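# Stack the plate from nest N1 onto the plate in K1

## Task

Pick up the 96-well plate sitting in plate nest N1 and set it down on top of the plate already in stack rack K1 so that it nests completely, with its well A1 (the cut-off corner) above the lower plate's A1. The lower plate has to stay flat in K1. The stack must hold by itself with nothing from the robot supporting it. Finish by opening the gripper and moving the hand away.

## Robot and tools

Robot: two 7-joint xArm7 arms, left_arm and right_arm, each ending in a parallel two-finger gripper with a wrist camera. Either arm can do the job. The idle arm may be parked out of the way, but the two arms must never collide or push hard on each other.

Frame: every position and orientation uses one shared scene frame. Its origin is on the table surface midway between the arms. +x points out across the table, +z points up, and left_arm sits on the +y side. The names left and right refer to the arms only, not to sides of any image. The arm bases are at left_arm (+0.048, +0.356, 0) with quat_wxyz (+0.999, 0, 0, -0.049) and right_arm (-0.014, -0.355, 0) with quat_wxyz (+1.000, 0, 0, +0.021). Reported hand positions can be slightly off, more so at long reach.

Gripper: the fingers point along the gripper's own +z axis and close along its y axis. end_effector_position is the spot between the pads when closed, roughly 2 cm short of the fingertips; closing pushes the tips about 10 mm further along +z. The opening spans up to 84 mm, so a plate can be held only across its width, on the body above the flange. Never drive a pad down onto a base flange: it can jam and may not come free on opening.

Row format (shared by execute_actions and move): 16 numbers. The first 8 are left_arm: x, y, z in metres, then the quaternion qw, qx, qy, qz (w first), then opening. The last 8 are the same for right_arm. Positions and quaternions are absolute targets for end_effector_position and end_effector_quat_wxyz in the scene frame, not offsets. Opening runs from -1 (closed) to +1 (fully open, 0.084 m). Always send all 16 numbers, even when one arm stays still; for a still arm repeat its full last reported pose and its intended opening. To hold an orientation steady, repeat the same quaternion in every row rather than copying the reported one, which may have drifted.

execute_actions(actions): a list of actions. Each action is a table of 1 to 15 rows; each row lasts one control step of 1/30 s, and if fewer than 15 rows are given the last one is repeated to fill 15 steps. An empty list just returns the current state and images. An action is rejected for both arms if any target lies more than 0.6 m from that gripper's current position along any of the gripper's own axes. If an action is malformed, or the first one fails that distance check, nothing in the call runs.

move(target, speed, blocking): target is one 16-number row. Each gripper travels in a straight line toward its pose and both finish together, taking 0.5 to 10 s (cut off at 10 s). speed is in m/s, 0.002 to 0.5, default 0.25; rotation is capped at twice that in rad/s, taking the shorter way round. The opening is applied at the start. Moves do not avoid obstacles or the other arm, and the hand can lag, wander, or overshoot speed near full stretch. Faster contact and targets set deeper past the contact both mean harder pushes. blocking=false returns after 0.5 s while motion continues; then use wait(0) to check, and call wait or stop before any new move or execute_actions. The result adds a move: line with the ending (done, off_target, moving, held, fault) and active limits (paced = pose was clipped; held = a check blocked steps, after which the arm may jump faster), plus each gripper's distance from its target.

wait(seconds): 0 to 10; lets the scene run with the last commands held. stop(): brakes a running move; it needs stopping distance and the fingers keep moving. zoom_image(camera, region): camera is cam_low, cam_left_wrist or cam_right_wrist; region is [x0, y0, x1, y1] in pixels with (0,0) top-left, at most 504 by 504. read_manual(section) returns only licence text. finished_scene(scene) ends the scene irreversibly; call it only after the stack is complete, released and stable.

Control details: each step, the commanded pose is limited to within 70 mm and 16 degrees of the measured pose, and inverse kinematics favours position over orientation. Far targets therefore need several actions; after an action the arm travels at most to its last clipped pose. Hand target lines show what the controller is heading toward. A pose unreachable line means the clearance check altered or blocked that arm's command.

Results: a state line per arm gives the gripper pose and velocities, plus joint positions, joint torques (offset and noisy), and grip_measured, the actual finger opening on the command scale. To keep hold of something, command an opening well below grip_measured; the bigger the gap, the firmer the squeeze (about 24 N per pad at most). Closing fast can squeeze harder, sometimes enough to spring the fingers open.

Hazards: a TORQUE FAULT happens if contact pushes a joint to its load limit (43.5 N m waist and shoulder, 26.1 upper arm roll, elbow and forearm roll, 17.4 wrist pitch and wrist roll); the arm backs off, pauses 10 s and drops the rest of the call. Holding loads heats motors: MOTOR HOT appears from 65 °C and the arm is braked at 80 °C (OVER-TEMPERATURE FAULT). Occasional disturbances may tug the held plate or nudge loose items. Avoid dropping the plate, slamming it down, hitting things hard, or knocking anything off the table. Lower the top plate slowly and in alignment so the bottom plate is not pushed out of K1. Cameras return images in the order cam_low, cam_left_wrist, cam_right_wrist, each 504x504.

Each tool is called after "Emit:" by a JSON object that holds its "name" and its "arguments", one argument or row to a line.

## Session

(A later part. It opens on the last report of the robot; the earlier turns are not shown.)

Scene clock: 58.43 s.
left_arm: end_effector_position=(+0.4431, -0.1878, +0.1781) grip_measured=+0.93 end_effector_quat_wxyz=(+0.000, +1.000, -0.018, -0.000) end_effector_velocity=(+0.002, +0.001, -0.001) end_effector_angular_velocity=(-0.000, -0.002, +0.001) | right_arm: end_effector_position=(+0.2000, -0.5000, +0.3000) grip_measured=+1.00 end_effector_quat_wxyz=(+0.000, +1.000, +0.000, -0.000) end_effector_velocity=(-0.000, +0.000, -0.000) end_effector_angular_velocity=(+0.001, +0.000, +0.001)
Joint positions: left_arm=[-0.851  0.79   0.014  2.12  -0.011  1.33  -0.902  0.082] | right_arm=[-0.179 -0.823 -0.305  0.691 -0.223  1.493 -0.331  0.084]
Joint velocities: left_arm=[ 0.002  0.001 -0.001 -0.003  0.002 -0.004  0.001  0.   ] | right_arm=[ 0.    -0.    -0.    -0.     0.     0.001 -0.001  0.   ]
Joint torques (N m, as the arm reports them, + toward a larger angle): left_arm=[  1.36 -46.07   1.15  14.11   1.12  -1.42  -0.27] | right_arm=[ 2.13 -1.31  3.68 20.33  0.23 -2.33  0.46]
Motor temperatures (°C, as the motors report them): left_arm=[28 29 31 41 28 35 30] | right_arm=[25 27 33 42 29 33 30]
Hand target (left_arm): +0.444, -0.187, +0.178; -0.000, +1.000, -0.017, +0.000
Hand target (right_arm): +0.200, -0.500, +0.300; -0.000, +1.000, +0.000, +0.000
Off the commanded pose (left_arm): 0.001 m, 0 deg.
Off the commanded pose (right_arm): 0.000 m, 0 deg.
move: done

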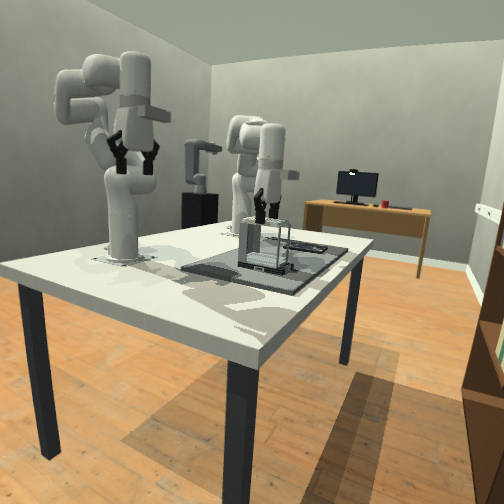

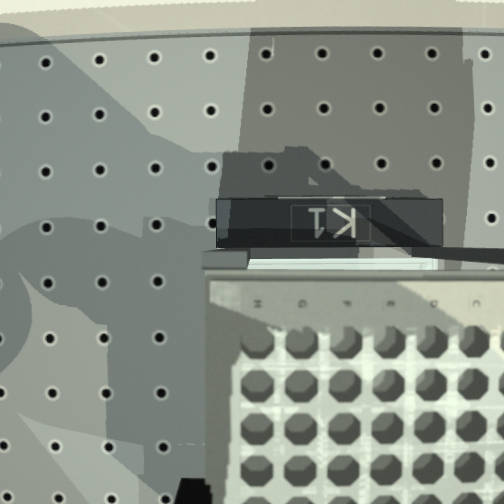

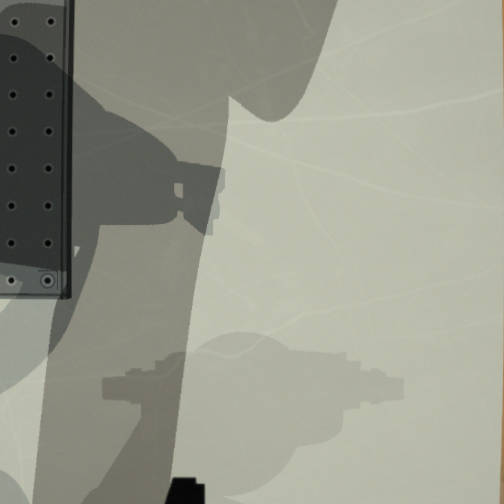

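Emit:
{"name": "move", "arguments": {
  "target": [0.4432,-0.1872,0.168,0,1,-0.0175,0,0.4,0.2,-0.5,0.3,0,1,0,0,1],
  "speed": 0.01
}}

Emit:
{"name": "zoom_image", "arguments": {
  "camera": "cam_low",
  "region": [225,195,305,280]
}}

Scene clock: 66.27 s.
left_arm: end_effector_position=(+0.4434, -0.1874, +0.1683) grip_measured=+0.93 end_effector_quat_wxyz=(+0.000, +1.000, -0.017, +0.000) end_effector_velocity=(+0.001, +0.000, -0.001) end_effector_angular_velocity=(-0.000, +0.001, +0.001) | right_arm: end_effector_position=(+0.2000, -0.5000, +0.3000) grip_measured=+1.00 end_effector_quat_wxyz=(+0.000, +1.000, -0.000, +0.000) end_effector_velocity=(-0.000, -0.000, +0.000) end_effector_angular_velocity=(+0.000, -0.000, -0.003)
Joint positions: left_arm=[-0.85   0.79   0.014  2.091 -0.011  1.301 -0.902  0.082] | right_arm=[-0.179 -0.823 -0.305  0.691 -0.223  1.493 -0.331  0.084]
Joint velocities: left_arm=[ 0.001  0.001  0.    -0.001 -0.001 -0.002  0.     0.   ] | right_arm=[-0.001  0.     0.     0.001  0.001  0.     0.002 -0.   ]
Joint torques (N m, as the arm reports them, + toward a larger angle): left_arm=[  3.03 -44.09   2.72  12.52   1.82  -0.57   0.33] | right_arm=[ 2.28 -1.31  3.93 20.89  0.93 -2.52  0.55]
Motor temperatures (°C, as the motors report them): left_arm=[28 30 31 41 28 35 30] | right_arm=[25 27 33 42 29 33 30]
Hand target (left_arm): +0.443, -0.187, +0.168; -0.000, +1.000, -0.017, -0.000
Hand target (right_arm): +0.200, -0.500, +0.300; +0.000, +1.000, +0.000, +0.000
Off the commanded pose (left_arm): 0.000 m, 0 deg.
Off the commanded pose (right_arm): 0.000 m, 0 deg.
move: done

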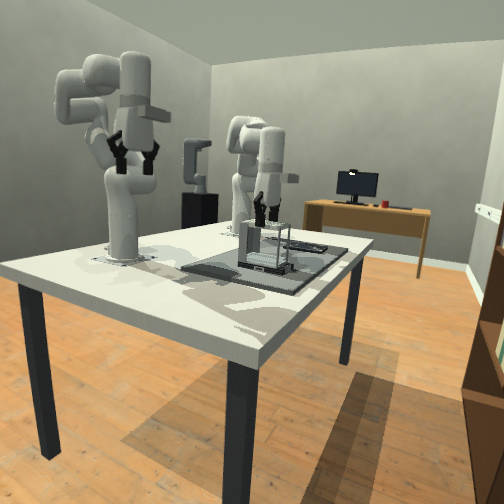

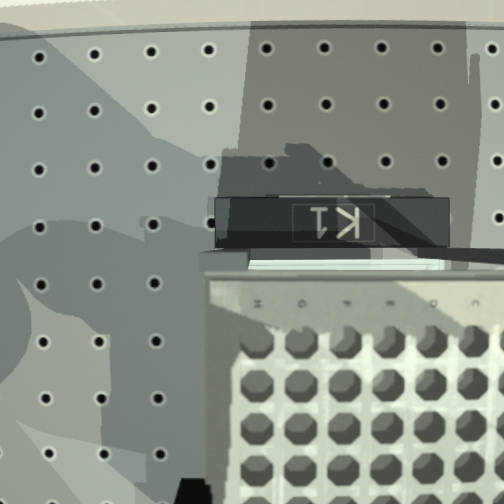

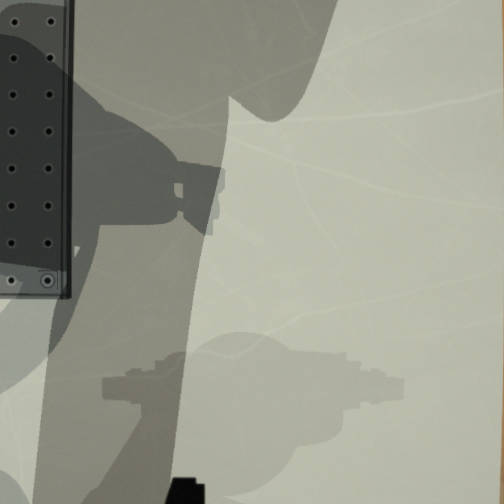

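Region (225, 195, 305, 280) of cam_low's 504x504 image, scaled by 5.929, with more detail than that image has; it fills the left 474 columns of this view, and the rest is white.

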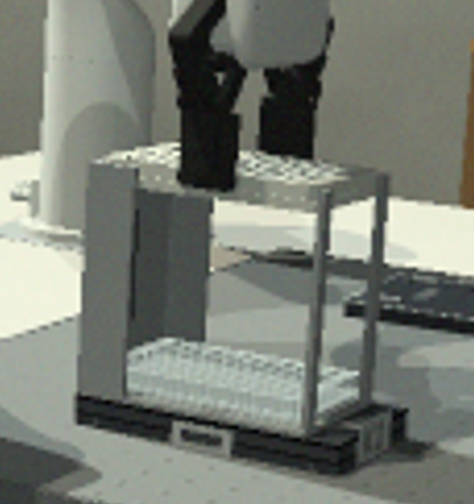

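Emit:
{"name": "move", "arguments": {
  "target": [0.4429,-0.1878,0.155,0,1,-0.0175,0,0.4,0.2,-0.5,0.3,0,1,0,0,1],
  "speed": 0.015
}}

Emit:
{"name": "move", "arguments": {
  "target": [0.4429,-0.1878,0.115,0,1,-0.0175,0,0.4,0.2,-0.5,0.3,0,1,0,0,1],
  "speed": 0.035
}}

Scene clock: 71.53 s.
left_arm: end_effector_position=(+0.4431, -0.1876, +0.1549) grip_measured=+0.93 end_effector_quat_wxyz=(-0.000, +1.000, -0.017, -0.000) end_effector_velocity=(-0.001, -0.001, -0.001) end_effector_angular_velocity=(-0.001, +0.001, -0.001) | right_arm: end_effector_position=(+0.2000, -0.5000, +0.3000) grip_measured=+1.00 end_effector_quat_wxyz=(-0.000, +1.000, +0.000, +0.000) end_effector_velocity=(+0.000, -0.000, +0.000) end_effector_angular_velocity=(-0.001, -0.000, +0.001)
Joint positions: left_arm=[-0.851  0.796  0.014  2.064 -0.011  1.269 -0.902  0.082] | right_arm=[-0.179 -0.823 -0.305  0.691 -0.223  1.493 -0.331  0.084]
Joint velocities: left_arm=[-0.001 -0.    -0.    -0.004 -0.001 -0.004  0.    -0.   ] | right_arm=[-0.     0.    -0.     0.    -0.001 -0.001 -0.001  0.   ]
Joint torques (N m, as the arm reports them, + toward a larger angle): left_arm=[  2.34 -44.46   2.26  12.54   1.62  -0.49   0.08] | right_arm=[ 1.38 -1.44  3.7  19.82  1.07 -2.69  0.45]
Motor temperatures (°C, as the motors report them): left_arm=[28 30 31 41 28 34 30] | right_arm=[25 27 33 42 29 33 30]
Hand target (left_arm): +0.443, -0.188, +0.155; -0.000, +1.000, -0.017, -0.000
Hand target (right_arm): +0.200, -0.500, +0.300; +0.000, +1.000, -0.000, -0.000
Off the commanded pose (left_arm): 0.000 m, 0 deg.
Off the commanded pose (right_arm): 0.000 m, 0 deg.
move: done

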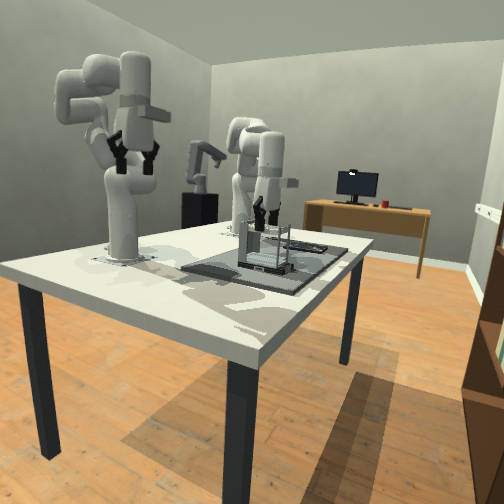

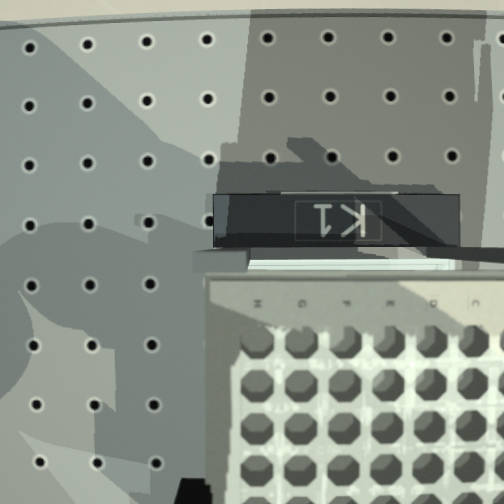

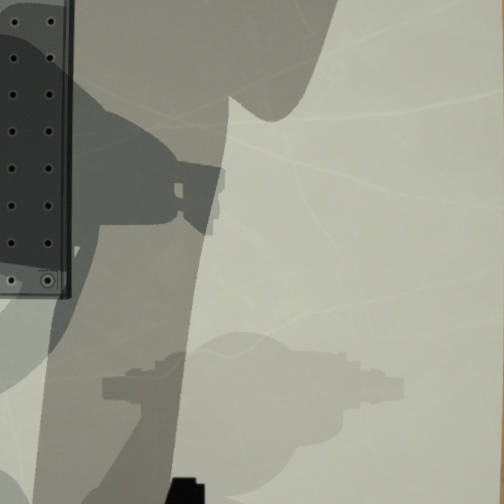

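Scene clock: 72.97 s.
left_arm: end_effector_position=(+0.4431, -0.1879, +0.1151) grip_measured=+0.93 end_effector_quat_wxyz=(-0.000, +1.000, -0.017, +0.000) end_effector_velocity=(+0.000, +0.000, -0.001) end_effector_angular_velocity=(-0.000, -0.001, -0.000) | right_arm: end_effector_position=(+0.2000, -0.5000, +0.3000) grip_measured=+1.00 end_effector_quat_wxyz=(+0.000, +1.000, -0.000, -0.000) end_effector_velocity=(+0.000, -0.000, +0.000) end_effector_angular_velocity=(-0.001, -0.000, -0.001)
Joint positions: left_arm=[-0.852  0.823  0.014  1.996 -0.011  1.173 -0.902  0.082] | right_arm=[-0.179 -0.823 -0.305  0.691 -0.223  1.493 -0.331  0.084]
Joint velocities: left_arm=[ 0.     0.001  0.    -0.002  0.    -0.004  0.    -0.   ] | right_arm=[-0.     0.     0.     0.    -0.001 -0.     0.001  0.   ]
Joint torques (N m, as the arm reports them, + toward a larger angle): left_arm=[  2.06 -44.71   2.    12.38   1.27  -0.48   0.23] | right_arm=[ 2.23 -1.44  3.64 20.04  0.67 -2.39  0.37]
Motor temperatures (°C, as the motors report them): left_arm=[28 30 31 41 28 34 30] | right_arm=[25 27 33 42 29 33 30]
Hand target (left_arm): +0.443, -0.188, +0.115; -0.000, +1.000, -0.017, +0.000
Hand target (right_arm): +0.200, -0.500, +0.300; -0.000, +1.000, -0.000, -0.000
Off the commanded pose (left_arm): 0.000 m, 0 deg.
Off the commanded pose (right_arm): 0.000 m, 0 deg.
move: done

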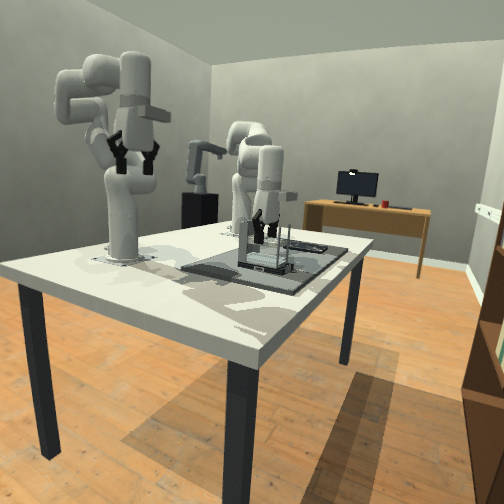

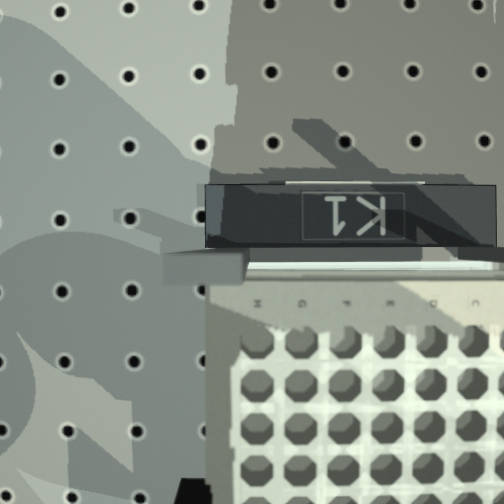

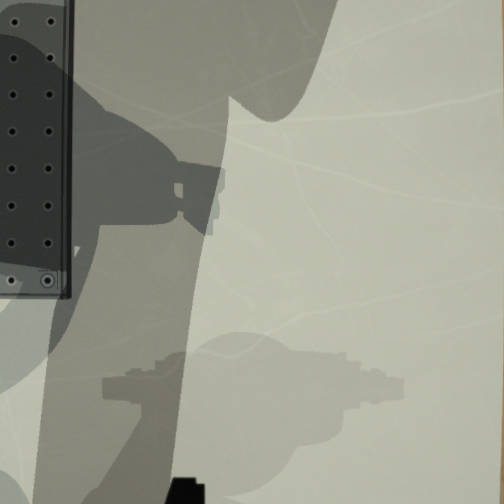

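Emit:
{"name": "move", "arguments": {
  "target": [0.4429,-0.1886,0.076,0,1,-0.0175,0,0.4,0.2,-0.5,0.3,0,1,0,0,1],
  "speed": 0.035
}}

Emit:
{"name": "move", "arguments": {
  "target": [0.4429,-0.1886,0.069,0,1,-0.0175,0,0.4,0.2,-0.5,0.3,0,1,0,0,1],
  "speed": 0.008
}}

Emit:
{"name": "zoom_image", "arguments": {
  "camera": "cam_low",
  "region": [230,235,300,280]
}}

Scene clock: 80.37 s.
left_arm: end_effector_position=(+0.4431, -0.1885, +0.0760) grip_measured=+0.93 end_effector_quat_wxyz=(-0.000, +1.000, -0.017, -0.000) end_effector_velocity=(-0.000, -0.001, -0.001) end_effector_angular_velocity=(-0.001, -0.001, -0.001) | right_arm: end_effector_position=(+0.2000, -0.5000, +0.3000) grip_measured=+1.00 end_effector_quat_wxyz=(-0.000, +1.000, +0.000, -0.000) end_effector_velocity=(+0.000, +0.000, +0.000) end_effector_angular_velocity=(+0.001, +0.000, -0.001)
Joint positions: left_arm=[-0.852  0.866  0.014  1.958 -0.012  1.092 -0.902  0.082] | right_arm=[-0.179 -0.823 -0.305  0.691 -0.223  1.493 -0.331  0.084]
Joint velocities: left_arm=[-0.001  0.001  0.    -0.     0.    -0.002  0.    -0.   ] | right_arm=[ 0.     0.    -0.     0.     0.001  0.001  0.001  0.   ]
Joint torques (N m, as the arm reports them, + toward a larger angle): left_arm=[  1.5  -45.91   0.68  12.99   1.01  -0.85   0.06] | right_arm=[ 0.93 -1.43  3.39 20.57  1.08 -2.41  0.41]
Motor temperatures (°C, as the motors report them): left_arm=[28 31 31 41 28 34 30] | right_arm=[25 27 33 42 29 33 30]
Hand target (left_arm): +0.443, -0.189, +0.076; -0.000, +1.000, -0.017, +0.000
Hand target (right_arm): +0.200, -0.500, +0.300; +0.000, +1.000, +0.000, -0.000
Off the commanded pose (left_arm): 0.000 m, 0 deg.
Off the commanded pose (right_arm): 0.000 m, 0 deg.
move: done

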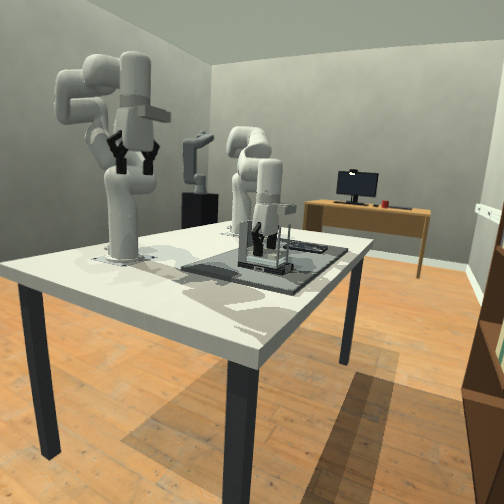

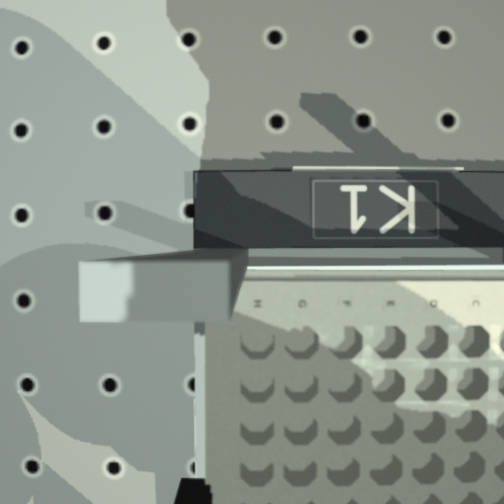

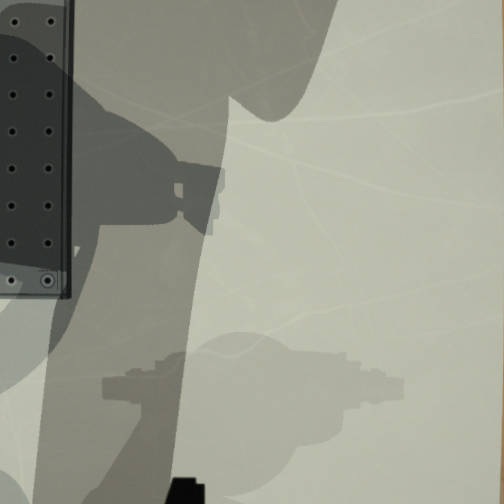

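Scene clock: 81.47 s.
left_arm: end_effector_position=(+0.4431, -0.1886, +0.0691) grip_measured=+0.93 end_effector_quat_wxyz=(-0.000, +1.000, -0.017, +0.000) end_effector_velocity=(-0.001, -0.001, -0.001) end_effector_angular_velocity=(-0.000, -0.000, -0.001) | right_arm: end_effector_position=(+0.2000, -0.5000, +0.3000) grip_measured=+1.00 end_effector_quat_wxyz=(+0.000, +1.000, +0.000, +0.000) end_effector_velocity=(+0.000, +0.000, +0.000) end_effector_angular_velocity=(-0.001, -0.001, +0.002)
Joint positions: left_arm=[-0.853  0.874  0.014  1.951 -0.012  1.077 -0.902  0.082] | right_arm=[-0.179 -0.823 -0.305  0.691 -0.223  1.493 -0.331  0.084]
Joint velocities: left_arm=[-0.002  0.001  0.    -0.001 -0.    -0.002  0.    -0.   ] | right_arm=[ 0.002 -0.    -0.     0.    -0.001 -0.    -0.    -0.   ]
Joint torques (N m, as the arm reports them, + toward a larger angle): left_arm=[  1.16 -45.71   0.19  12.57   0.85  -0.6    0.1 ] | right_arm=[ 1.05 -1.29  3.49 20.35  0.51 -2.56  0.25]
Motor temperatures (°C, as the motors report them): left_arm=[28 31 31 41 28 34 30] | right_arm=[25 27 33 42 29 33 30]
Hand target (left_arm): +0.443, -0.189, +0.069; -0.000, +1.000, -0.017, -0.000
Hand target (right_arm): +0.200, -0.500, +0.300; +0.000, +1.000, -0.000, -0.000
Off the commanded pose (left_arm): 0.000 m, 0 deg.
Off the commanded pose (right_arm): 0.000 m, 0 deg.
move: done

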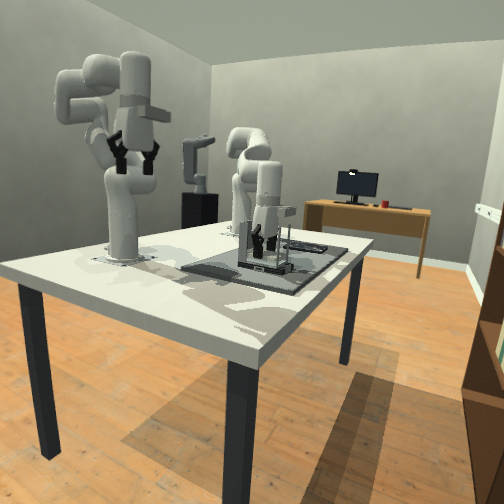

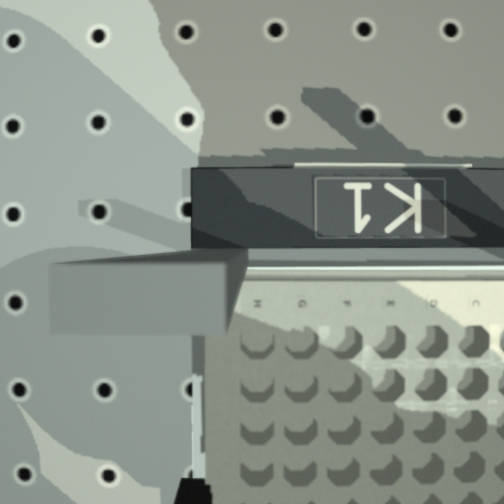

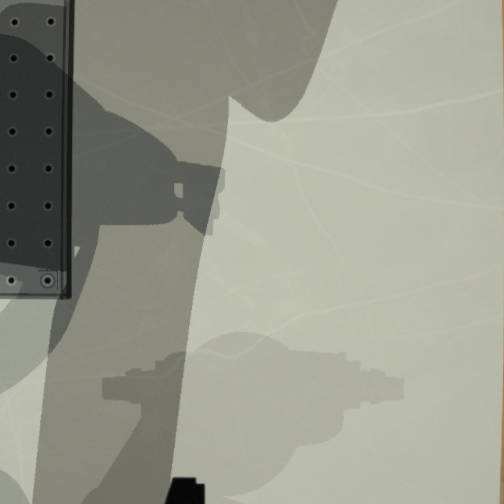

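Region (230, 235, 300, 280) of cam_low's 504x504 image, scaled by 7.200, with more detail than that image has; it fills the top 324 rows of this view, and the rest is white.

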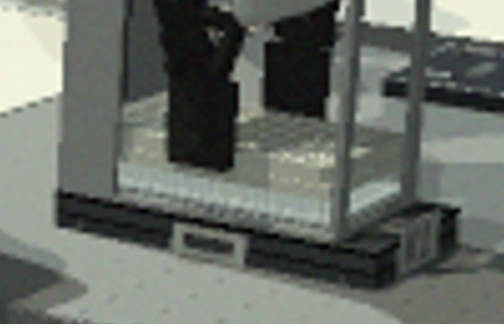

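Emit:
{"name": "move", "arguments": {
  "target": [0.4429,-0.1888,0.0665,0,1,-0.0175,0,0.4,0.2,-0.5,0.3,0,1,0,0,1],
  "speed": 0.005
}}

Scene clock: 89.70 s.
left_arm: end_effector_position=(+0.4430, -0.1890, +0.0674) grip_measured=+0.94 end_effector_quat_wxyz=(+0.000, +1.000, -0.018, +0.000) end_effector_velocity=(+0.001, -0.001, +0.001) end_effector_angular_velocity=(-0.005, -0.003, +0.002) | right_arm: end_effector_position=(+0.2000, -0.5000, +0.3000) grip_measured=+1.00 end_effector_quat_wxyz=(-0.000, +1.000, -0.000, -0.000) end_effector_velocity=(-0.000, -0.000, -0.000) end_effector_angular_velocity=(+0.000, +0.001, -0.000)
Joint positions: left_arm=[-0.853  0.877  0.014  1.951 -0.012  1.073 -0.902  0.082] | right_arm=[-0.179 -0.823 -0.305  0.691 -0.223  1.493 -0.331  0.084]
Joint velocities: left_arm=[ 0.001  0.001 -0.     0.002 -0.    -0.005 -0.001  0.   ] | right_arm=[-0.    -0.    -0.001 -0.001 -0.     0.    -0.    -0.   ]
Joint torques (N m, as the arm reports them, + toward a larger angle): left_arm=[  0.15 -41.49  -0.27  11.84   0.69  -1.22  -0.17] | right_arm=[ 2.05 -1.48  4.03 20.27  0.99 -2.13  0.25]
Motor temperatures (°C, as the motors report them): left_arm=[28 31 31 41 28 34 30] | right_arm=[25 27 33 42 29 33 30]
Hand target (left_arm): +0.443, -0.189, +0.067; -0.000, +1.000, -0.017, -0.000
Hand target (right_arm): +0.200, -0.500, +0.300; -0.000, +1.000, -0.000, +0.000
Off the commanded pose (left_arm): 0.001 m, 0 deg.
Off the commanded pose (right_arm): 0.000 m, 0 deg.
move: done

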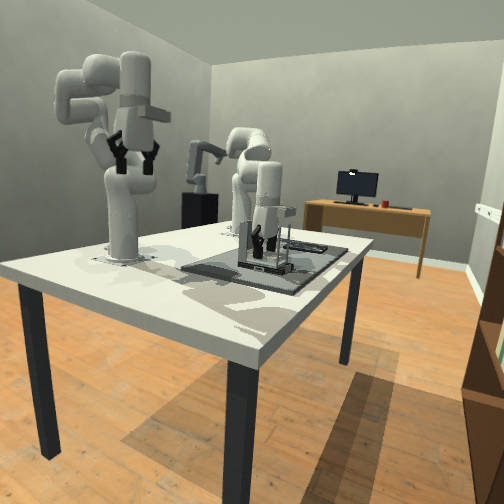

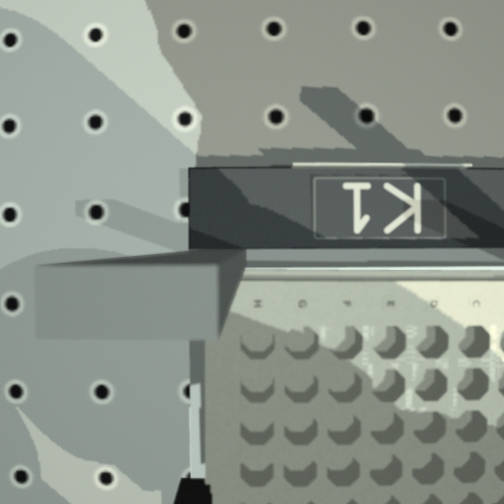

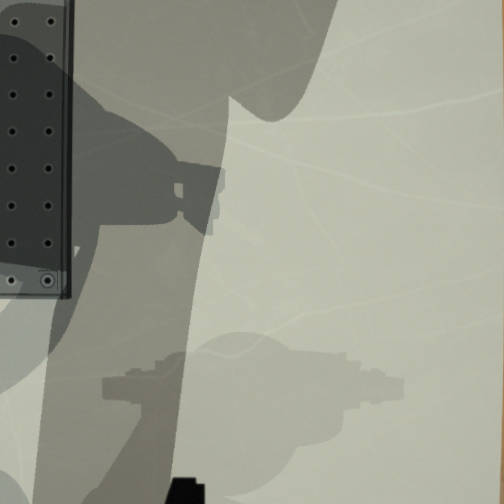

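Contact. Release and check on a small lift.

Emit:
{"name": "move", "arguments": {
  "target": [0.4429,-0.1888,0.0675,0,1,-0.0175,0,1,0.2,-0.5,0.3,0,1,0,0,1],
  "speed": 0.005
}}

Emit:
{"name": "move", "arguments": {
  "target": [0.4429,-0.1888,0.074,0,1,-0.0175,0,1,0.2,-0.5,0.3,0,1,0,0,1],
  "speed": 0.015
}}

Emit:
{"name": "zoom_image", "arguments": {
  "camera": "cam_low",
  "region": [230,235,300,280]
}}

Scene clock: 95.20 s.
left_arm: end_effector_position=(+0.4428, -0.1882, +0.0661) grip_measured=+1.00 end_effector_quat_wxyz=(-0.001, +1.000, -0.017, -0.001) end_effector_velocity=(-0.001, -0.001, +0.002) end_effector_angular_velocity=(-0.001, -0.000, -0.002) | right_arm: end_effector_position=(+0.2000, -0.5000, +0.3000) grip_measured=+1.00 end_effector_quat_wxyz=(-0.000, +1.000, -0.000, -0.000) end_effector_velocity=(+0.000, -0.000, +0.000) end_effector_angular_velocity=(+0.000, -0.001, -0.001)
Joint positions: left_arm=[-0.853  0.878  0.014  1.95  -0.012  1.074 -0.902  0.084] | right_arm=[-0.179 -0.823 -0.305  0.691 -0.223  1.493 -0.331  0.084]
Joint velocities: left_arm=[-0.001 -0.002 -0.001  0.002 -0.     0.002  0.001  0.   ] | right_arm=[ 0.     0.    -0.     0.     0.    -0.001  0.001 -0.   ]
Joint torques (N m, as the arm reports them, + toward a larger angle): left_arm=[ -0.33 -43.49  -0.67  11.73   0.5   -0.68  -0.03] | right_arm=[ 1.41 -1.27  3.36 20.46  0.97 -2.75  0.5 ]
Motor temperatures (°C, as the motors report them): left_arm=[28 31 31 40 28 34 30] | right_arm=[25 27 33 43 29 33 30]
Hand target (left_arm): +0.443, -0.189, +0.067; +0.000, +1.000, -0.017, +0.000
Hand target (right_arm): +0.200, -0.500, +0.300; -0.000, +1.000, -0.000, +0.000
Off the commanded pose (left_arm): 0.002 m, 0 deg.
Off the commanded pose (right_arm): 0.000 m, 0 deg.
move: done

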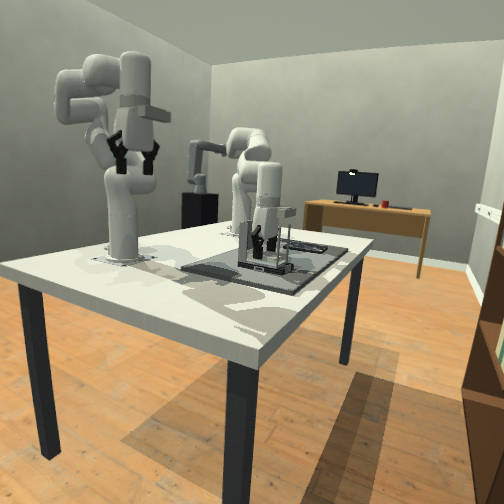

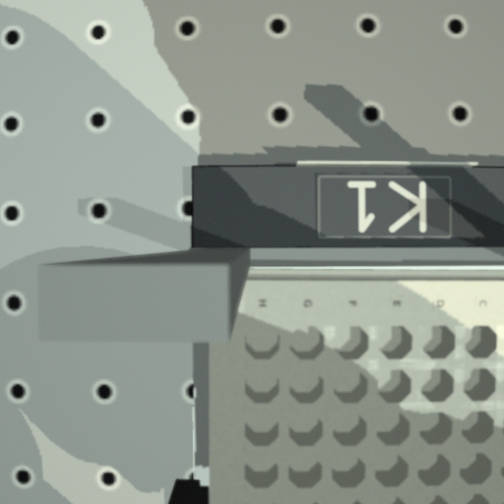

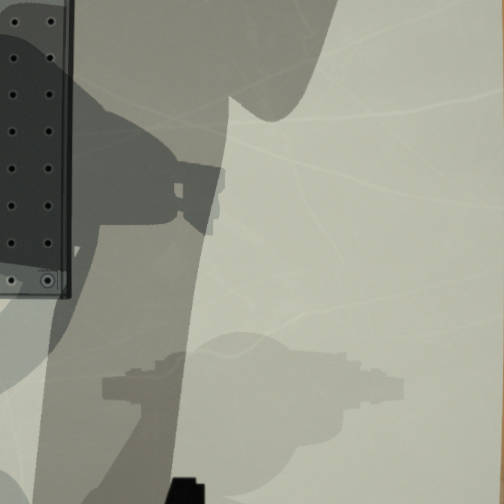

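Scene clock: 95.97 s.
left_arm: end_effector_position=(+0.4428, -0.1887, +0.0738) grip_measured=+1.00 end_effector_quat_wxyz=(-0.000, +1.000, -0.018, -0.000) end_effector_velocity=(+0.000, +0.001, -0.001) end_effector_angular_velocity=(+0.003, +0.002, +0.002) | right_arm: end_effector_position=(+0.2000, -0.5000, +0.3000) grip_measured=+1.00 end_effector_quat_wxyz=(-0.000, +1.000, -0.000, -0.000) end_effector_velocity=(-0.000, -0.000, -0.000) end_effector_angular_velocity=(+0.000, +0.001, -0.001)
Joint positions: left_arm=[-0.853  0.869  0.014  1.955 -0.012  1.087 -0.902  0.084] | right_arm=[-0.179 -0.823 -0.305  0.691 -0.223  1.493 -0.331  0.084]
Joint velocities: left_arm=[ 0.001 -0.     0.    -0.002 -0.     0.002 -0.    -0.   ] | right_arm=[-0.002 -0.     0.    -0.     0.     0.     0.     0.   ]
Joint torques (N m, as the arm reports them, + toward a larger angle): left_arm=[  0.92 -47.18   0.43  14.13   0.63  -1.31  -0.14] | right_arm=[ 1.59 -1.5   3.71 20.64  0.56 -2.36  0.26]
Motor temperatures (°C, as the motors report them): left_arm=[28 31 31 40 28 34 30] | right_arm=[25 27 33 43 29 33 30]
Hand target (left_arm): +0.443, -0.189, +0.074; +0.000, +1.000, -0.017, -0.000
Hand target (right_arm): +0.200, -0.500, +0.300; +0.000, +1.000, -0.000, -0.000
Off the commanded pose (left_arm): 0.000 m, 0 deg.
Off the commanded pose (right_arm): 0.000 m, 0 deg.
move: done

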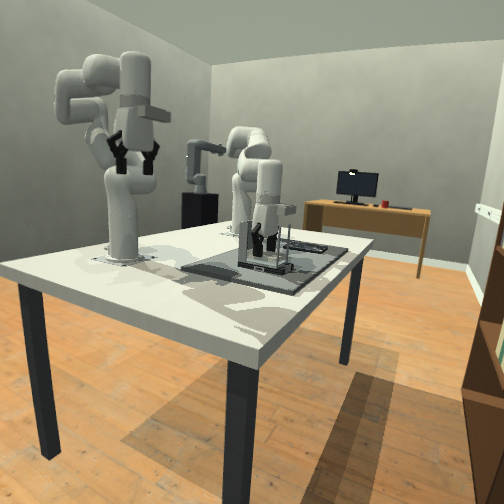

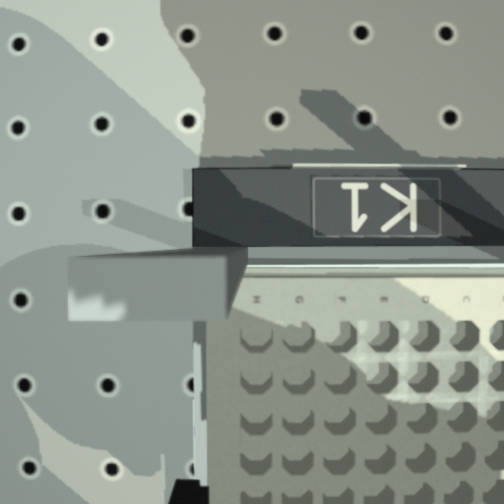

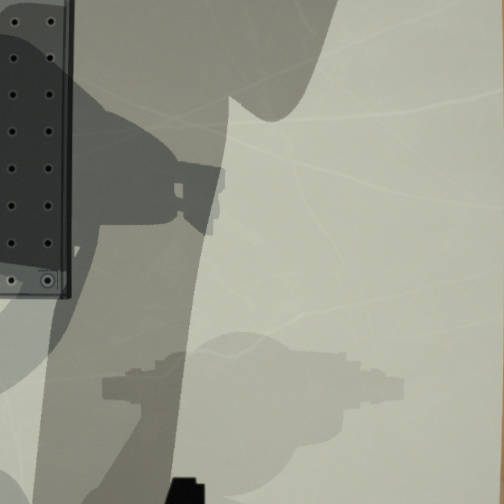

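Region (230, 235, 300, 280) of cam_low's 504x504 image, scaled by 7.200, with more detail than that image has; it fills the top 324 rows of this view, and the rest is white.

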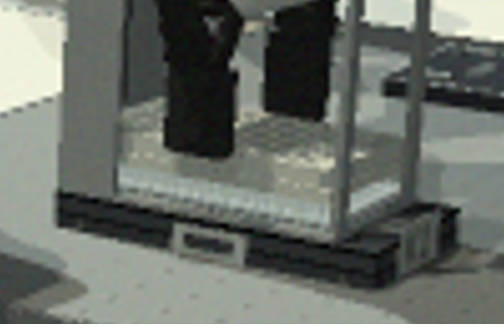

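Emit:
{"name": "move", "arguments": {
  "target": [0.4429,-0.1888,0.094,0,1,-0.0175,0,1,0.2,-0.5,0.3,0,1,0,0,1],
  "speed": 0.06
}}

Emit:
{"name": "move", "arguments": {
  "target": [0.4429,-0.1888,0.094,0,1,-0.0175,0,0,0.2,-0.5,0.3,0,1,0,0,1]
}}

Emit:
{"name": "move", "arguments": {
  "target": [0.4429,-0.1888,0.0825,0,1,-0.0175,0,0,0.2,-0.5,0.3,0,1,0,0,1],
  "speed": 0.012
}}

Emit:
{"name": "move", "arguments": {
  "target": [0.43,-0.18,0.21,0,1,-0.0175,0,0,0.2,-0.5,0.3,0,1,0,0,1],
  "speed": 0.2
}}

Emit:
{"name": "zoom_image", "arguments": {
  "camera": "cam_low",
  "region": [230,235,300,280]
}}

Scene clock: 103.43 s.
left_arm: end_effector_position=(+0.4428, -0.1886, +0.0937) grip_measured=+1.00 end_effector_quat_wxyz=(-0.000, +1.000, -0.018, -0.000) end_effector_velocity=(-0.000, +0.002, -0.003) end_effector_angular_velocity=(+0.007, +0.005, +0.002) | right_arm: end_effector_position=(+0.2000, -0.5000, +0.3000) grip_measured=+1.00 end_effector_quat_wxyz=(-0.000, +1.000, +0.000, -0.000) end_effector_velocity=(+0.000, +0.000, -0.000) end_effector_angular_velocity=(+0.001, -0.001, -0.000)
Joint positions: left_arm=[-0.853  0.846  0.014  1.973 -0.012  1.128 -0.903  0.084] | right_arm=[-0.179 -0.823 -0.305  0.691 -0.223  1.493 -0.331  0.084]
Joint velocities: left_arm=[ 0.002  0.003  0.    -0.002 -0.     0.004 -0.     0.   ] | right_arm=[ 0.001 -0.     0.    -0.     0.001 -0.001  0.002  0.   ]
Joint torques (N m, as the arm reports them, + toward a larger angle): left_arm=[  0.74 -47.63   0.34  14.21   0.84  -1.52  -0.12] | right_arm=[ 1.9  -1.64  3.56 20.77  0.42 -2.78  0.11]
Motor temperatures (°C, as the motors report them): left_arm=[28 31 31 41 28 34 30] | right_arm=[25 27 33 43 29 33 30]
Hand target (left_arm): +0.443, -0.189, +0.094; +0.000, +1.000, -0.018, -0.000
Hand target (right_arm): +0.200, -0.500, +0.300; -0.000, +1.000, -0.000, +0.000
Off the commanded pose (left_arm): 0.000 m, 0 deg.
Off the commanded pose (right_arm): 0.000 m, 0 deg.
move: done

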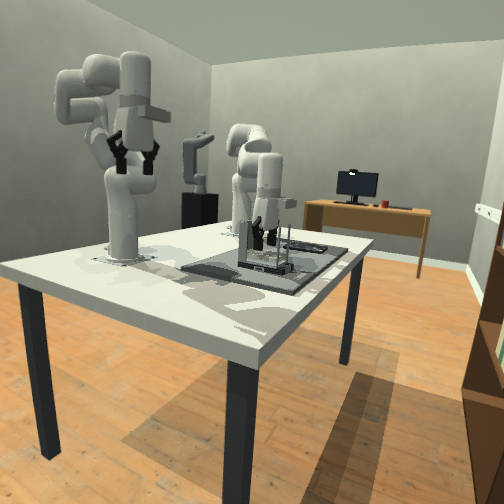

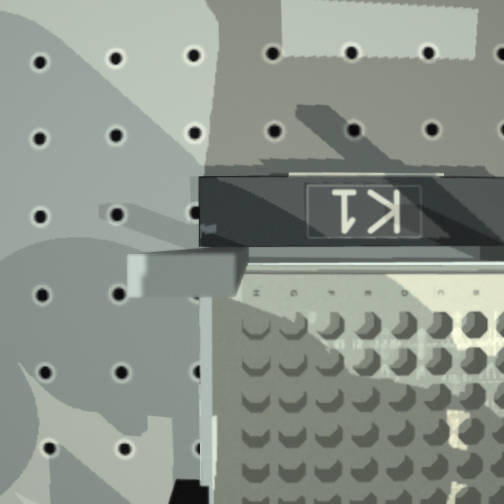

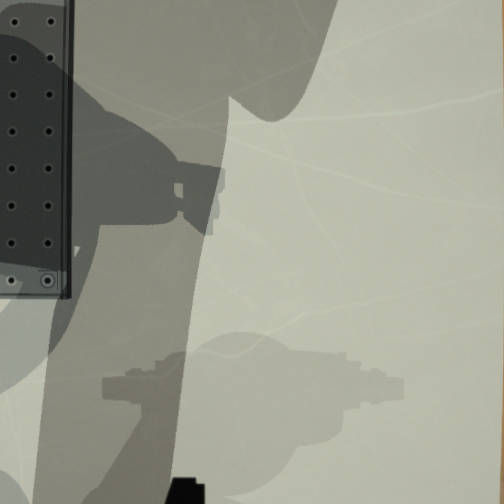

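Scene clock: 104.13 s.
left_arm: end_effector_position=(+0.4429, -0.1888, +0.0940) grip_measured=-0.01 end_effector_quat_wxyz=(-0.000, +1.000, -0.017, -0.000) end_effector_velocity=(-0.000, -0.001, +0.000) end_effector_angular_velocity=(-0.001, -0.000, -0.001) | right_arm: end_effector_position=(+0.2000, -0.5000, +0.3000) grip_measured=+1.00 end_effector_quat_wxyz=(-0.000, +1.000, -0.000, -0.000) end_effector_velocity=(-0.000, -0.000, -0.000) end_effector_angular_velocity=(+0.000, +0.000, +0.000)
Joint positions: left_arm=[-0.853  0.846  0.014  1.975 -0.012  1.129 -0.903  0.044] | right_arm=[-0.179 -0.823 -0.305  0.691 -0.223  1.493 -0.331  0.084]
Joint velocities: left_arm=[-0.    -0.    -0.     0.    -0.    -0.001  0.    -0.   ] | right_arm=[-0.002  0.     0.    -0.001  0.    -0.    -0.002  0.   ]
Joint torques (N m, as the arm reports them, + toward a larger angle): left_arm=[  1.47 -47.08   0.39  14.27   0.69  -1.44  -0.06] | right_arm=[ 1.31 -0.23  3.37 20.19  0.38 -2.5   0.39]
Motor temperatures (°C, as the motors report them): left_arm=[28 31 31 41 28 34 30] | right_arm=[25 27 33 43 29 33 30]
Hand target (left_arm): +0.443, -0.189, +0.094; +0.000, +1.000, -0.017, -0.000
Hand target (right_arm): +0.200, -0.500, +0.300; +0.000, +1.000, +0.000, -0.000
Off the commanded pose (left_arm): 0.000 m, 0 deg.
Off the commanded pose (right_arm): 0.000 m, 0 deg.
move: done

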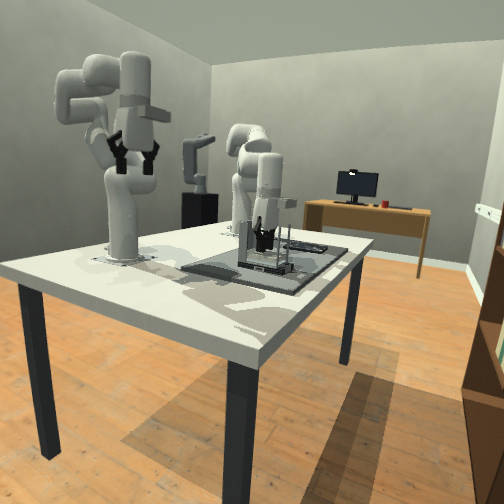

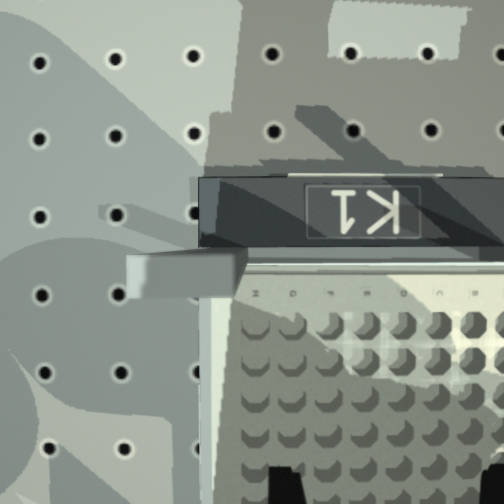

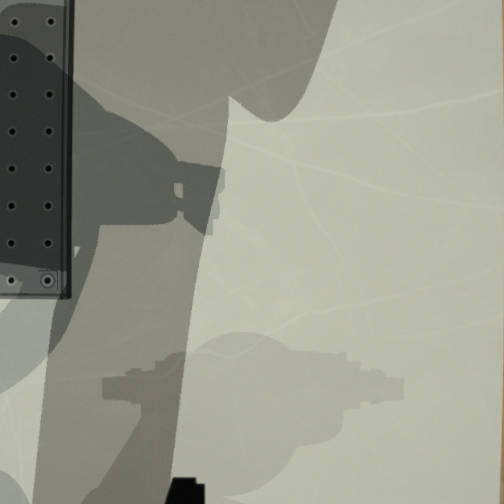

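Scene clock: 105.30 s.
left_arm: end_effector_position=(+0.4434, -0.1895, +0.0843) grip_measured=-0.01 end_effector_quat_wxyz=(+0.001, +1.000, -0.018, +0.001) end_effector_velocity=(-0.001, -0.000, -0.001) end_effector_angular_velocity=(+0.000, +0.000, -0.002) | right_arm: end_effector_position=(+0.2000, -0.5000, +0.3000) grip_measured=+1.00 end_effector_quat_wxyz=(+0.000, +1.000, -0.000, -0.000) end_effector_velocity=(+0.000, +0.000, +0.000) end_effector_angular_velocity=(-0.000, -0.001, +0.002)
Joint positions: left_arm=[-0.853  0.857  0.014  1.965 -0.012  1.105 -0.902  0.044] | right_arm=[-0.179 -0.823 -0.305  0.691 -0.223  1.493 -0.331  0.084]
Joint velocities: left_arm=[-0.001  0.001 -0.    -0.002  0.    -0.003  0.     0.   ] | right_arm=[-0.    -0.     0.001  0.001  0.001 -0.    -0.002 -0.   ]
Joint torques (N m, as the arm reports them, + toward a larger angle): left_arm=[  0.86 -40.21   0.53  11.92   0.54  -1.37  -0.14] | right_arm=[ 2.02 -1.14  3.39 20.21  0.66 -2.75  0.33]
Motor temperatures (°C, as the motors report them): left_arm=[28 31 31 41 28 34 30] | right_arm=[25 27 33 43 29 33 30]
Hand target (left_arm): +0.443, -0.189, +0.082; -0.000, +1.000, -0.017, -0.000
Hand target (right_arm): +0.200, -0.500, +0.300; -0.000, +1.000, -0.000, +0.000
Off the commanded pose (left_arm): 0.002 m, 0 deg.
Off the commanded pose (right_arm): 0.000 m, 0 deg.
move: done

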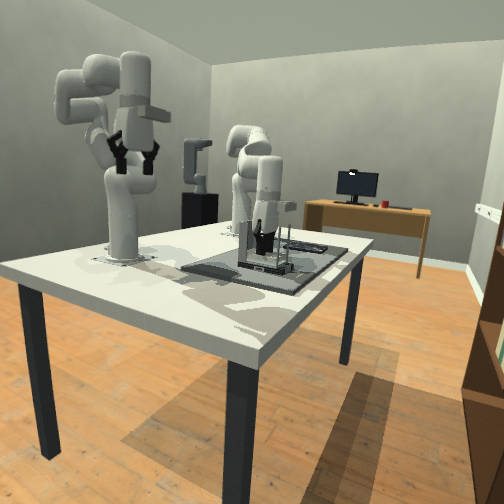

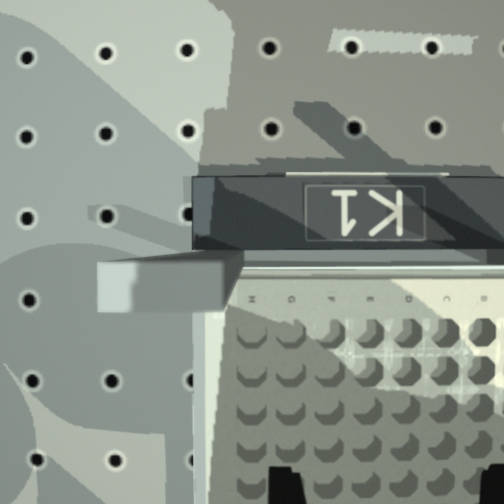

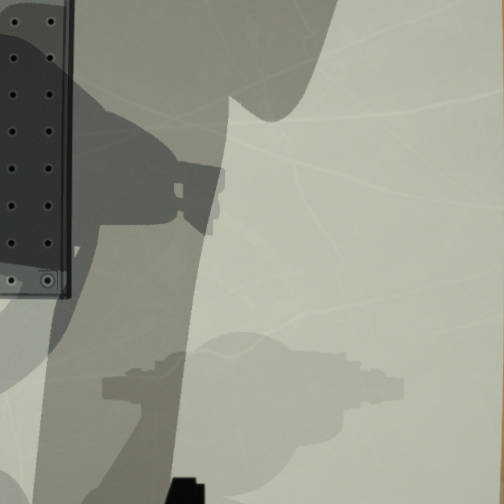

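Scene clock: 106.40 s.
left_arm: end_effector_position=(+0.4295, -0.1792, +0.2086) grip_measured=-0.01 end_effector_quat_wxyz=(-0.001, +1.000, -0.017, -0.001) end_effector_velocity=(+0.000, -0.003, +0.010) end_effector_angular_velocity=(-0.013, -0.008, -0.002) | right_arm: end_effector_position=(+0.2000, -0.5000, +0.3000) grip_measured=+1.00 end_effector_quat_wxyz=(-0.000, +1.000, +0.000, +0.000) end_effector_velocity=(+0.000, -0.000, +0.000) end_effector_angular_velocity=(+0.001, -0.001, -0.001)
Joint positions: left_arm=[-0.86   0.709  0.013  2.072 -0.009  1.365 -0.912  0.044] | right_arm=[-0.179 -0.823 -0.305  0.691 -0.223  1.493 -0.331  0.084]
Joint velocities: left_arm=[-0.002 -0.006 -0.001  0.014 -0.     0.004 -0.     0.   ] | right_arm=[-0.    -0.    -0.001  0.     0.    -0.001  0.    -0.   ]
Joint torques (N m, as the arm reports them, + toward a larger angle): left_arm=[  0.91 -45.07   0.49  14.02   0.72  -1.34  -0.22] | right_arm=[ 2.26 -0.96  3.36 20.5   0.96 -2.53  0.3 ]
Motor temperatures (°C, as the motors report them): left_arm=[28 31 31 41 28 34 30] | right_arm=[25 27 33 43 29 33 30]
Hand target (left_arm): +0.430, -0.179, +0.210; +0.000, +1.000, -0.018, -0.000
Hand target (right_arm): +0.200, -0.500, +0.300; +0.000, +1.000, +0.000, -0.000
Off the commanded pose (left_arm): 0.002 m, 0 deg.
Off the commanded pose (right_arm): 0.000 m, 0 deg.
move: done

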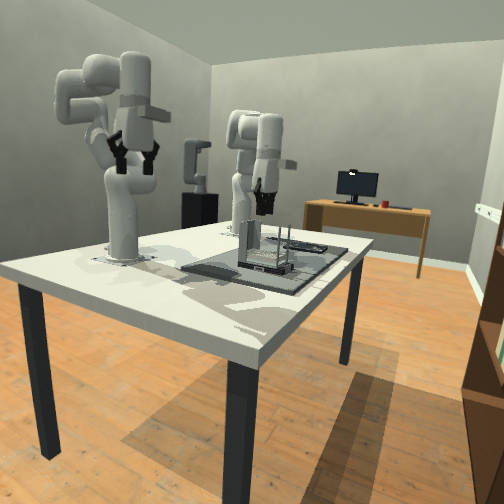

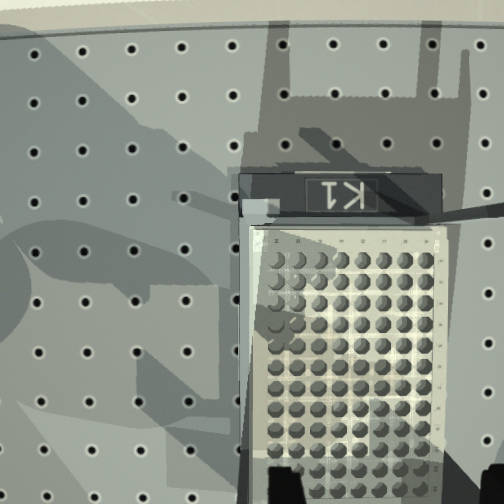

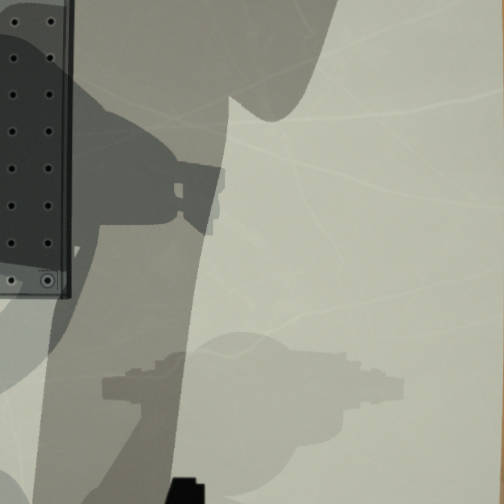

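Region (230, 235, 300, 280) of cam_low's 504x504 image, scaled by 7.200, with more detail than that image has; it fills the top 324 rows of this view, and the rest is white.

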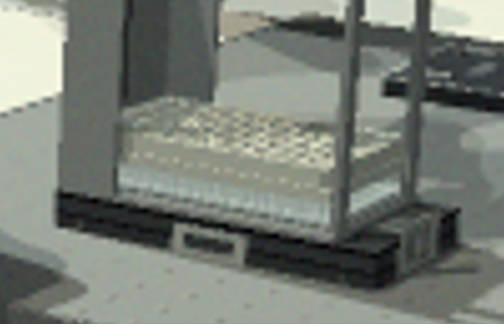

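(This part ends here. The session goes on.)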